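# Push protruding drives into tower server and latch levers

## Task

Find each drive in the tower server that stands out of its bay and seat it: slide it fully home so its face lines up with the faces of the two outermost drives, then close its lever until it latches. Pushing the drive in as far as it will go before closing the lever is allowed. The server is loose on the table. Tilting it beyond a slight amount counts as failure, and it must finish in its original spot. A drive counts only if it stays seated with the robot no longer holding it.

## Robot and tools

Robot: one Piper arm with six revolute joints and a two-finger parallel gripper. It is a single arm, so every command row is one list of 7 numbers. The order is always: waist, shoulder, elbow, forearm roll, wrist pitch, wrist roll, then gripper opening. Use only this order.

Sign flips: elbow, wrist pitch and wrist roll count in the opposite direction to the URDF, both in commands and in results. Limits in your own numbers: waist -2.618 to 2.618, shoulder 0.000 to 3.140, elbow 0.000 to 2.967, forearm roll -1.745 to 1.745, wrist pitch -1.220 to 1.220, wrist roll -2.094 to 2.094 rad. The true ends can differ from these by up to 0.013 rad.

Scene frame: the origin is on the tabletop under the arm base, +z is up, and +y is to the left when facing +x. Positions are in metres and orientation is a wxyz quaternion. end_effector_position is the pinch point, about 5 mm inside the fingertips. The fingers point along the gripper's +z axis and close along its y axis. The reported hand position may be slightly wrong, and more so at long reach.

execute_actions(actions): a list of actions.
- Each action is a table of 1 to 15 rows. Each row runs for one 1/30 s step. If a table has fewer than 15 rows, its last row repeats until 15 steps are done.
- A row is 7 numbers in [-1, 1]. The first six are joint offsets, not poses. They are measured from the joint angles at the start of that action, not from the previous row. 1.0 equals 2.217 rad.
- The seventh number is the absolute gripper opening: +1 fully open (0.070 m), -1 closed. Closing fully takes about 1 s.
- An action is refused if it would push a joint more than 0.013 rad beyond its range. If the first action is refused, or any action is malformed, nothing in the call runs.
- Passing an empty list just returns the current state and images.

move(target, speed, blocking): drives all joints together toward target.
- target is one row of 7 numbers. The six joint values are offsets from the Joint positions in the most recent result that showed them. The opening is absolute and is sent at once.
- speed is the top joint speed in rad/s, 0.01 to 2, default 0.5. Each path lasts between 0.5 and 10 s.
- The path does not stop for obstacles. A faster approach, or a target set further beyond the contact, presses harder.
- With blocking=false you get a result after 0.5 s while the arm keeps moving. Until a result shows the move has ended, other motion commands are refused; call wait or stop first.
- The extra "move:" line reports how it ended (done, off_target, moving, held, fault), limits=held or none, and the joint furthest from its target.

wait(seconds): 0 to 10 s. The arm keeps its last command, and a running move carries on.

stop(): brakes a running move to a halt. The arm needs some distance to stop, more when it is fast. The fingers continue moving.

zoom_image(camera, region): camera is "cam_high" (fixed, overhead) or "cam_wrist" (on the hand). region is [x0, y0, x1, y1] in pixels of the 504x504 image, at most 504 by 504.

read_manual(section): returns only the URDF licence text ("licences"). It does not move anything.

finished_scene(scene): pass the current scene number. This ends the scene for good and reports whether the task succeeded. Call it only once every drive is seated and latched and the arm is clear.

Result lines:
- Joint positions: the measured angles in rad, plus the finger gap in metres.
- Joint targets: what the joints are being driven toward. These can keep changing after commands stop.
- grip_measured: the opening on the command scale. To hold something, command about 0.04 below it.
- "joint sent to its limit": a joint was clipped at its end.
- "joint command not followed": the clearance check changed or blocked targets. Mounts and posts count as part of the arm.
- MOTOR HOT: a motor is above 65 °C. At 80 °C an OVER-TEMPERATURE FAULT makes the arm go limp and fall.
- A torque fault occurs when contact torque reaches a joint's load limit: 20.4 N m for waist, shoulder and elbow, 7.12 N m for the three wrist joints. The arm then freezes for 10 s and the rest of the call is skipped. The wrist motors only give about 4 N m, so hard wrist pushes make them yield.

Motion limits: joint targets change no faster than 3 rad/s. Each step's target stays within 0.867 rad of the measured angle, and targets are scaled back if they would move the hand more than 70 mm in one step. Large moves therefore span several actions, and an unfinished move must be completed in a later command. The robot keeps its last command while you are thinking.

Cameras: cam_high and cam_wrist images, in that order, come with each result. Calibration data is given per camera. The wrist camera pose is derived from joint readings.

Cautions: the server is free-standing. Push drives gently and slowly along their insertion direction to avoid sliding or tipping it. Check in the images that it has not moved. Do not knock anything off the table, and avoid impacts, slams and very hard pushes. Do not hold loads for long, to limit motor heat. Back away before finishing so that nothing depends on the arm.

Each tool is called after "Request:" as name(argument=value, ...) on one line, values as JSON.

## Session

Request:
execute_actions(actions=[])

Scene clock: 0.00 s.
end_effector_position=(+0.4926, +0.1956, +0.2022) grip_measured=+0.98 end_effector_quat_wxyz=(+0.436, -0.242, +0.753, -0.429)
Joint names: [waist, shoulder, elbow, forearm roll, wrist pitch, wrist roll]
Joint positions: [ 0.765  2.161  1.544 -1.509 -1.152 -0.969  0.069]
Motor temperatures (°C, as the motors report them): [28 24 28 26 29 26]
Joint targets: [0.765 2.161 1.544 -1.509 -1.152 -0.969]

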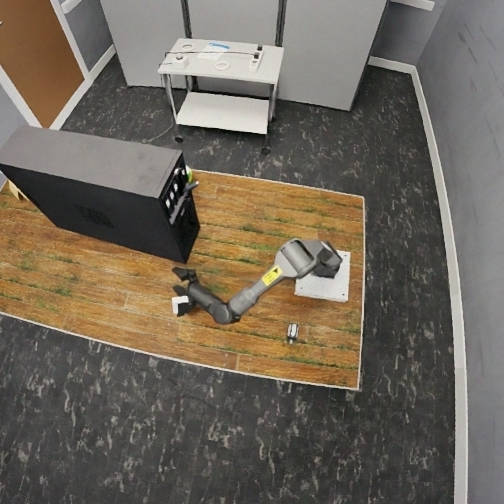

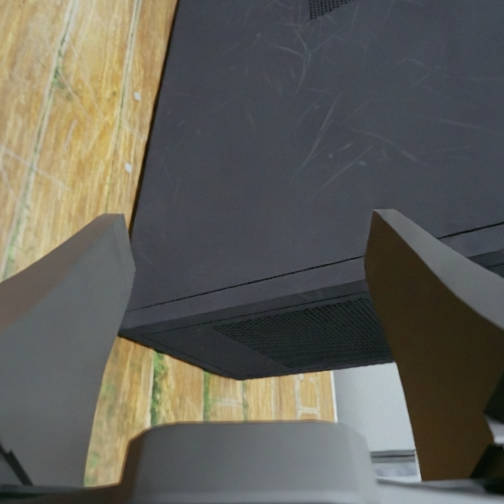

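Request:
zoom_image(camera="cam_high", region=[140,145,230,235])

Region (140, 145, 230, 235) of cam_high's 504x504 image, scaled by 5.600, with more detail than that image has.

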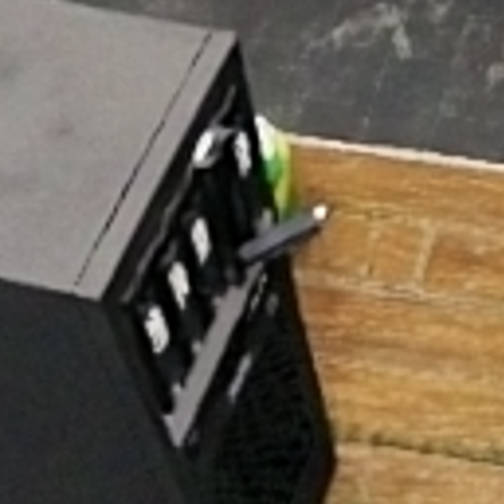

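Request:
move(target=[0,-0.4,-0.35,0.2,0.2,0.2,-1], speed=1.2)

Request:
move(target=[-0.38,-0.214,-0.076,0.481,0.455,0.237,-1], speed=1.2)

Scene clock: 4.77 s.
end_effector_position=(+0.3172, +0.1322, +0.2221) grip_measured=-1.00 end_effector_quat_wxyz=(+0.393, -0.406, +0.797, -0.215)
Joint names: [waist, shoulder, elbow, forearm roll, wrist pitch, wrist roll]
Joint positions: [ 0.765  1.273  0.768 -1.065 -0.708 -0.525  0.   ]
Motor temperatures (°C, as the motors report them): [28 25 29 27 29 26]
Joint targets: [0.765 1.274 0.768 -1.066 -0.708 -0.525]
move: done; limits=none; farthest joint: the shoulder, 0.001 radians from its target (0.887 radians at the start)
camera_calibration (this result's frames):
cam_wrist: T_world_to_cam=[[0.478155, -0.570893, 0.667419, -0.22621], [-0.756347, -0.653936, -0.0174947, 0.330612], [0.446437, -0.496436, -0.744477, 0.209532], [0, 0, 0, 1]] pos_world=[0.264679, 0.191076, 0.312752]

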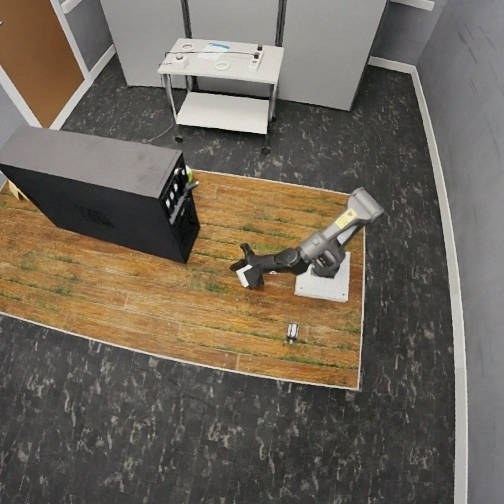

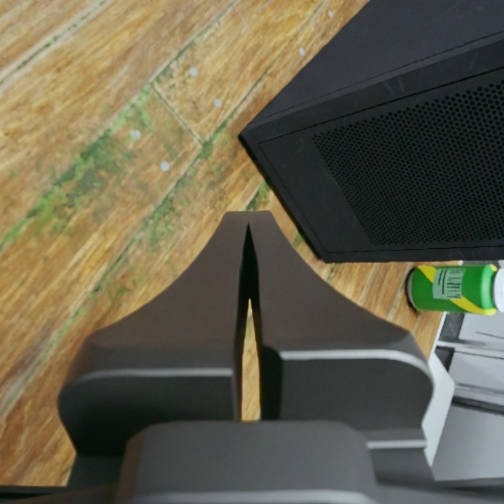

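Scene clock: 6.20 s.
end_effector_position=(+0.3006, -0.0174, +0.4218) grip_measured=-1.00 end_effector_quat_wxyz=(+0.769, +0.019, +0.638, -0.034)
Joint names: [waist, shoulder, elbow, forearm roll, wrist pitch, wrist roll]
Joint positions: [-0.077  0.797  0.599  0.001  0.301  0.001  0.   ]
Motor temperatures (°C, as the motors report them): [28 25 29 27 29 26]
Joint targets: [-0.077 0.799 0.600 0.001 0.301 0.001]
move: done; limits=none; farthest joint: the shoulder, 0.001 radians from its target (0.474 radians at the start)
camera_calibration (this result's frames):
cam_wrist: T_world_to_cam=[[-0.0804905, -0.996512, 0.0220205, -0.00421128], [-0.417244, 0.0136219, -0.908692, 0.509295], [0.905223, -0.0823291, -0.416886, 0.0224477], [0, 0, 0, 1]] pos_world=[0.191841, -0.00928605, 0.472243]

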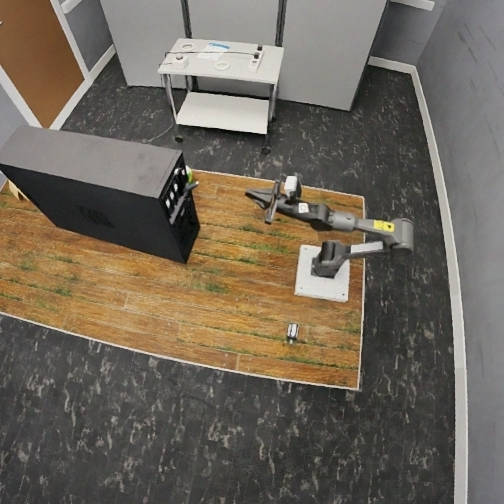

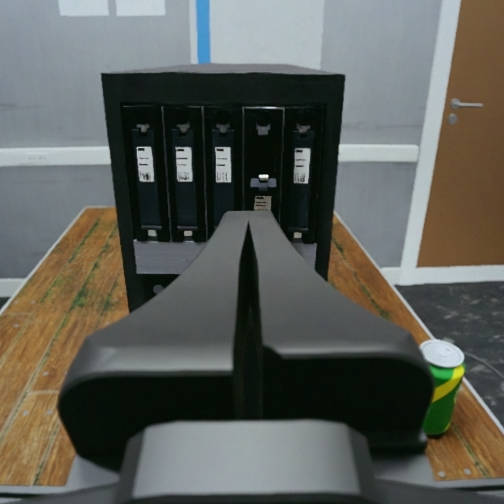

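Request:
zoom_image(camera="cam_wrist", region=[180,80,350,250])

Region (180, 80, 350, 250) of cam_wrist's 504x504 image, scaled by 2.965, with more detail than that image has.

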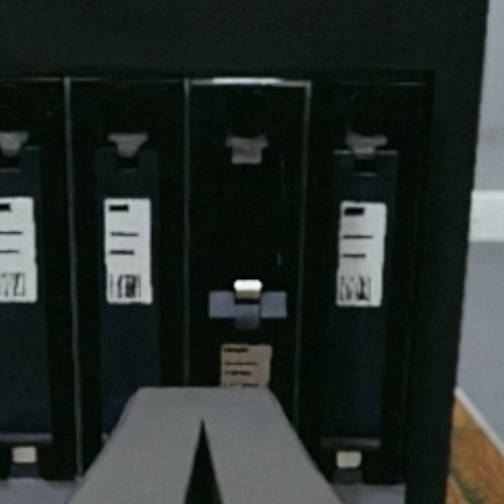

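Request:
move(target=[-0.0105,0.313,0.516,0,-0.515,0,-1], speed=1)

Request:
zoom_image(camera="cam_high", region=[140,135,250,245])

Scene clock: 10.57 s.
end_effector_position=(+0.4395, -0.0378, +0.4380) grip_measured=-1.00 end_effector_quat_wxyz=(+0.507, +0.039, +0.861, -0.031)
Joint names: [waist, shoulder, elbow, forearm roll, wrist pitch, wrist roll]
Joint positions: [-0.101  1.493  1.744  0.001 -0.841  0.001  0.   ]
Motor temperatures (°C, as the motors report them): [28 25 29 27 30 26]
Joint targets: [-0.101 1.491 1.743 0.001 -0.841 0.001]
move: done; limits=none; farthest joint: the shoulder, 0.002 radians from its target (0.692 radians at the start)
camera_calibration (this result's frames):
cam_wrist: T_world_to_cam=[[-0.0967953, -0.995046, 0.0226895, -0.00675794], [-0.898182, 0.0775051, -0.432738, 0.587593], [0.428836, -0.0622663, -0.901234, 0.324], [0, 0, 0, 1]] pos_world=[0.388168, -0.0320916, 0.546427]

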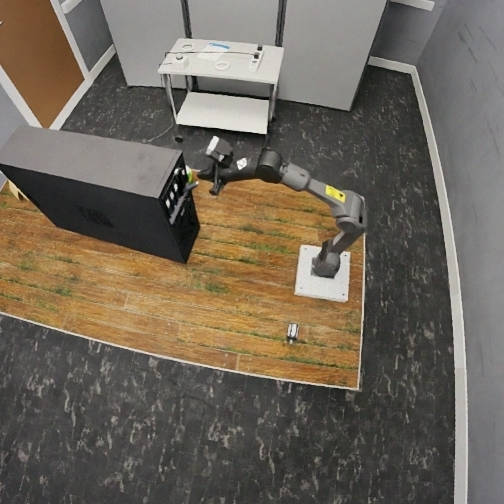

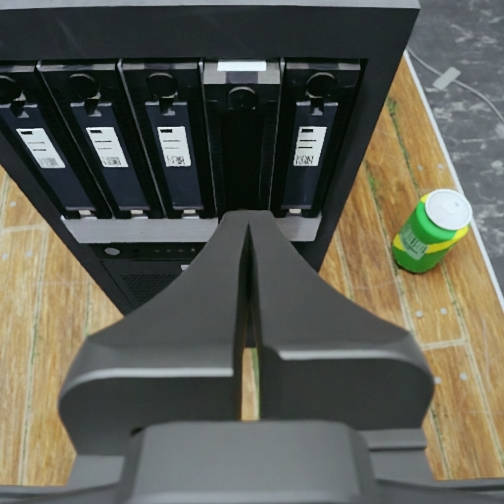

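Region (140, 135, 250, 245) of cam_high's 504x504 image, scaled by 4.582, with more detail than that image has.

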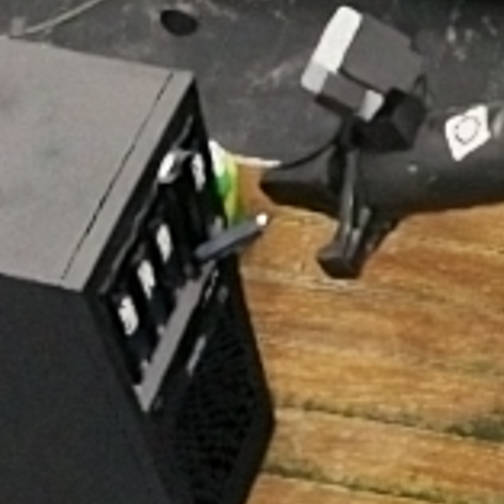

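Request:
move(target=[0.002,0.094,0.087,0,0.008,0,-1], speed=0.12)

Scene clock: 13.73 s.
end_effector_position=(+0.4983, -0.0416, +0.4266) grip_measured=-1.00 end_effector_quat_wxyz=(+0.508, +0.037, +0.860, -0.030)
Joint names: [waist, shoulder, elbow, forearm roll, wrist pitch, wrist roll]
Joint positions: [-0.097  1.697  1.938  0.001 -0.828  0.001  0.   ]
Motor temperatures (°C, as the motors report them): [28 25 29 26 30 26]
Joint targets: [-0.096 1.701 1.937 0.001 -0.824 0.001]
move: done; limits=none; farthest joint: the shoulder, 0.004 radians from its target (0.210 radians at the start)
camera_calibration (this result's frames):
cam_wrist: T_world_to_cam=[[-0.0924532, -0.995453, 0.0229374, -0.006938], [-0.897225, 0.0732966, -0.435448, 0.636271], [0.431787, -0.0608385, -0.899922, 0.286365], [0, 0, 0, 1]] pos_world=[0.446589, -0.0361209, 0.534928]

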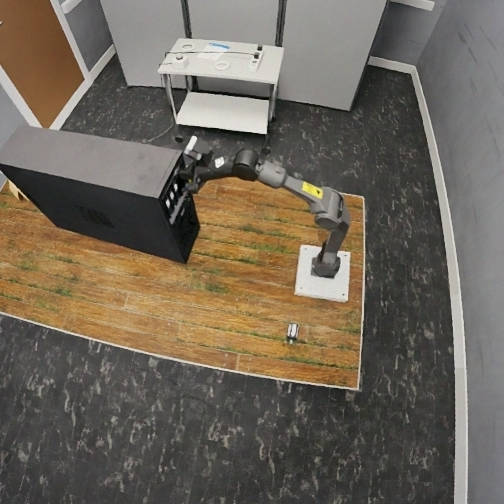

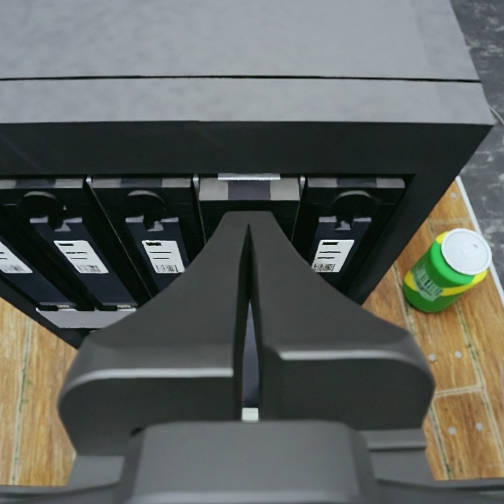

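Request:
move(target=[0,0.008,0.007,0,0.002,0,-1], speed=0.03)

Scene clock: 14.93 s.
end_effector_position=(+0.5034, -0.0421, +0.4262) grip_measured=-1.00 end_effector_quat_wxyz=(+0.510, +0.037, +0.859, -0.030)
Joint names: [waist, shoulder, elbow, forearm roll, wrist pitch, wrist roll]
Joint positions: [-0.096  1.714  1.954  0.001 -0.823  0.001  0.   ]
Motor temperatures (°C, as the motors report them): [28 25 29 26 31 26]
Joint targets: [-0.097 1.715 1.953 0.001 -0.823 0.001]
move: done; limits=none; farthest joint: the waist, 0.001 radians from its target (0.001 radians at the start)
camera_calibration (this result's frames):
cam_wrist: T_world_to_cam=[[-0.0925059, -0.995453, 0.0226967, -0.00675125], [-0.895195, 0.0731654, -0.439628, 0.641438], [0.435969, -0.0609862, -0.897893, 0.280739], [0, 0, 0, 1]] pos_world=[0.451195, -0.0365305, 0.534221]

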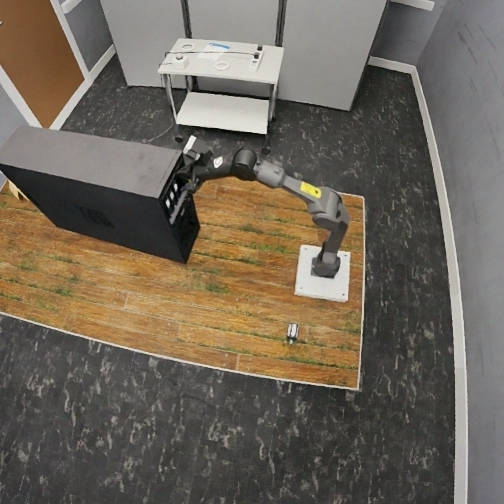

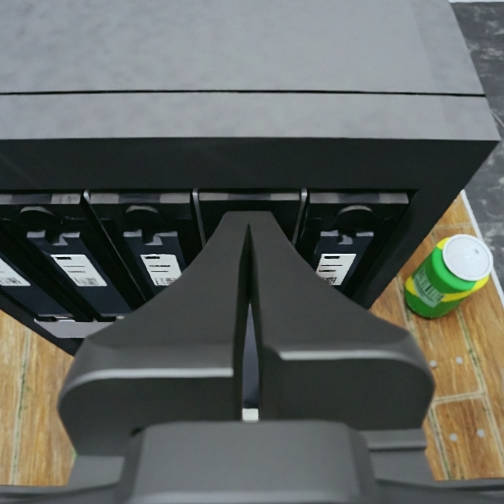

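Request:
move(target=[0,-0.13,-0.12,0,0,0,-1], speed=0.5)

Request:
move(target=[0,-0.0735,-0.359,0,0.499,0,-1], speed=1.2)

Request:
move(target=[0,0.13,0.141,0,-0.011,0,-1], speed=0.15)

Scene clock: 17.40 s.
end_effector_position=(+0.4223, -0.0340, +0.4471) grip_measured=-1.00 end_effector_quat_wxyz=(+0.520, +0.037, +0.853, -0.030)
Joint names: [waist, shoulder, elbow, forearm roll, wrist pitch, wrist roll]
Joint positions: [-0.096  1.424  1.687  0.001 -0.822  0.001  0.   ]
Motor temperatures (°C, as the motors report them): [28 25 29 26 32 26]
Joint targets: [-0.096 1.426 1.688 0.001 -0.823 0.001]
move: done; limits=none; farthest joint: the shoulder, 0.002 radians from its target (0.290 radians at the start)
camera_calibration (this result's frames):
cam_wrist: T_world_to_cam=[[-0.0925903, -0.995452, 0.0224108, -0.00656232], [-0.884808, 0.0719345, -0.460369, 0.582329], [0.456663, -0.062455, -0.887445, 0.321961], [0, 0, 0, 1]] pos_world=[0.367614, -0.028314, 0.553956]

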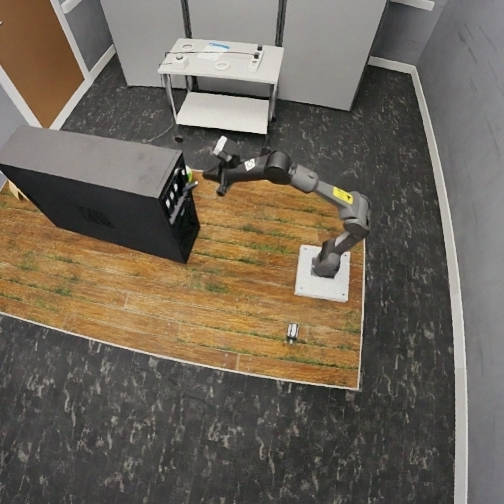

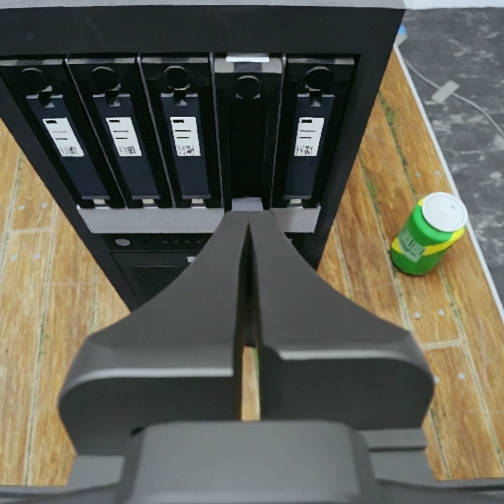

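Scene clock: 18.90 s.
end_effector_position=(+0.4190, -0.0348, +0.3885) grip_measured=-1.00 end_effector_quat_wxyz=(+0.706, +0.029, +0.707, -0.038)
Joint names: [waist, shoulder, elbow, forearm roll, wrist pitch, wrist roll]
Joint positions: [-0.096  1.261  0.891  0.001  0.285  0.001  0.   ]
Motor temperatures (°C, as the motors report them): [28 25 29 26 32 26]
Joint targets: [-0.096 1.261 0.891 0.001 0.284 0.001]
move: done; limits=none; farthest joint: the elbow, 0.001 radians from its target (0.795 radians at the start)
camera_calibration (this result's frames):
cam_wrist: T_world_to_cam=[[-0.0978355, -0.99496, 0.0219511, -0.00395102], [-0.57881, 0.0389446, -0.814532, 0.560691], [0.809572, -0.0923956, -0.579703, 0.00293126], [0, 0, 0, 1]] pos_world=[0.321774, -0.0254961, 0.458487]

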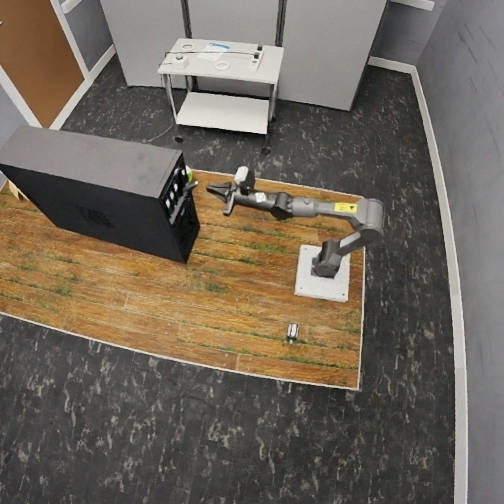

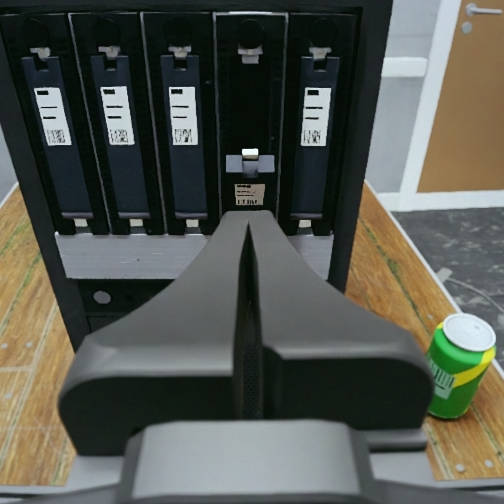

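Scene clock: 21.27 s.
end_effector_position=(+0.5017, -0.0425, +0.3973) grip_measured=-1.00 end_effector_quat_wxyz=(+0.706, +0.029, +0.706, -0.038)
Joint names: [waist, shoulder, elbow, forearm roll, wrist pitch, wrist roll]
Joint positions: [-0.096  1.549  1.204  0.001  0.261  0.001  0.   ]
Motor temperatures (°C, as the motors report them): [28 25 30 26 32 26]
Joint targets: [-0.096 1.549 1.203 0.001 0.260 0.001]
move: done; limits=none; farthest joint: the elbow, 0.001 radians from its target (0.313 radians at the start)
camera_calibration (this result's frames):
cam_wrist: T_world_to_cam=[[-0.0978185, -0.994962, 0.0219379, -0.00372672], [-0.577617, 0.0388093, -0.815385, 0.615802], [0.810426, -0.0924314, -0.578504, -0.0605581], [0, 0, 0, 1]] pos_world=[0.404411, -0.0332043, 0.467165]

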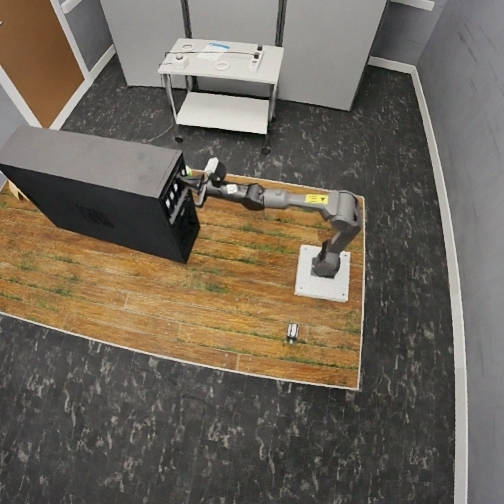

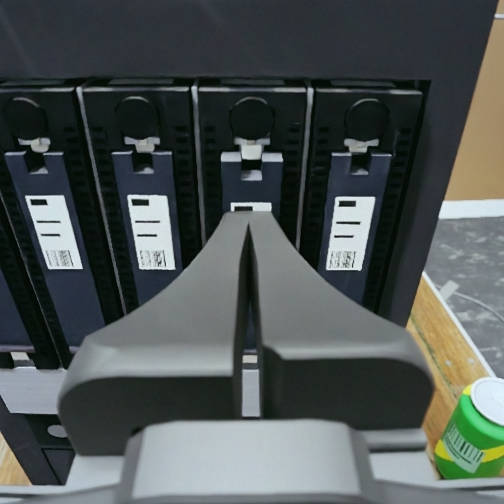

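Request:
move(target=[0,0.011,0.011,0,0,0,-1], speed=0.04)

Request:
move(target=[0,-0.02,-0.02,0,0,0,-1])

Scene clock: 22.90 s.
end_effector_position=(+0.5071, -0.0430, +0.3961) grip_measured=-1.00 end_effector_quat_wxyz=(+0.705, +0.029, +0.708, -0.038)
Joint names: [waist, shoulder, elbow, forearm roll, wrist pitch, wrist roll]
Joint positions: [-0.096  1.568  1.225  0.001  0.256  0.001  0.   ]
Motor temperatures (°C, as the motors report them): [28 25 30 26 32 26]
Joint targets: [-0.096 1.574 1.229 0.001 0.261 0.001]
move: done; limits=none; farthest joint: the shoulder, 0.005 radians from its target (0.024 radians at the start)
camera_calibration (this result's frames):
cam_wrist: T_world_to_cam=[[-0.0977843, -0.994966, 0.0219489, -0.00371917], [-0.580552, 0.0391151, -0.813283, 0.618608], [0.80833, -0.0922688, -0.581454, -0.0633917], [0, 0, 0, 1]] pos_world=[0.410012, -0.0337464, 0.466326]

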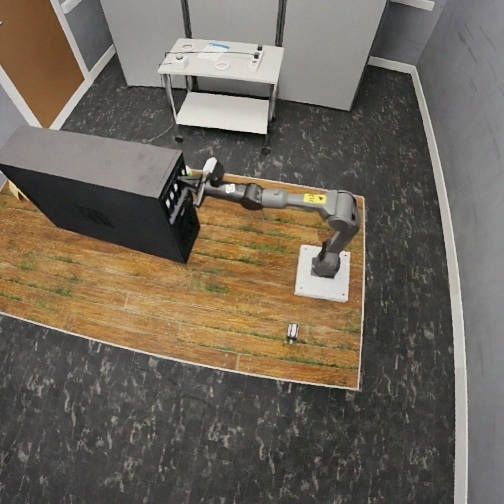

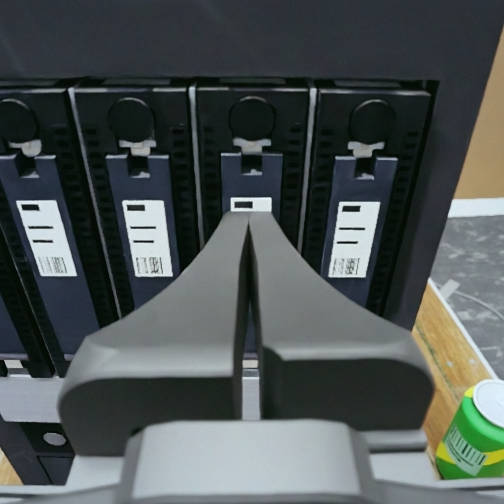

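Scene clock: 23.73 s.
end_effector_position=(+0.4948, -0.0419, +0.3974) grip_measured=-1.00 end_effector_quat_wxyz=(+0.705, +0.029, +0.708, -0.038)
Joint names: [waist, shoulder, elbow, forearm roll, wrist pitch, wrist roll]
Joint positions: [-0.096  1.525  1.18   0.001  0.256  0.001  0.   ]
Motor temperatures (°C, as the motors report them): [28 25 30 26 32 26]
Joint targets: [-0.096 1.524 1.180 0.001 0.256 0.001]
move: done; limits=none; farthest joint: the shoulder, 0.001 radians from its target (0.045 radians at the start)
camera_calibration (this result's frames):
cam_wrist: T_world_to_cam=[[-0.0977833, -0.994966, 0.0219494, -0.0037726], [-0.580691, 0.03913, -0.813183, 0.612483], [0.80823, -0.0922616, -0.581594, -0.0524975], [0, 0, 0, 1]] pos_world=[0.397725, -0.0325636, 0.467612]

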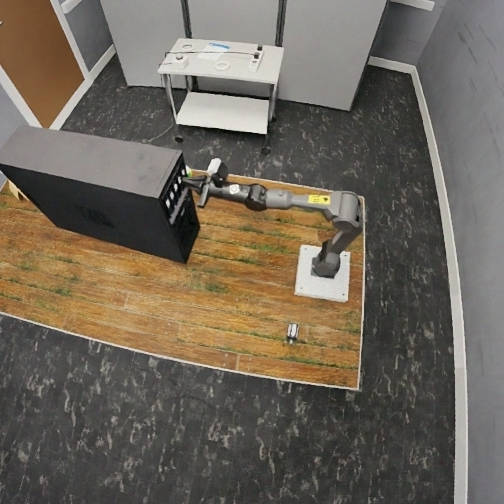

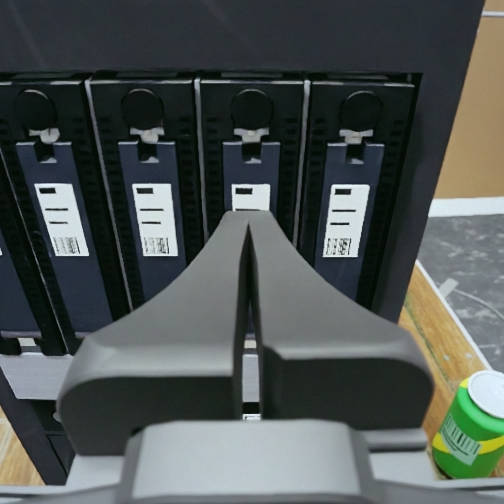

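Request:
finished_scene(scene=1)

The scene is finished: the task was done.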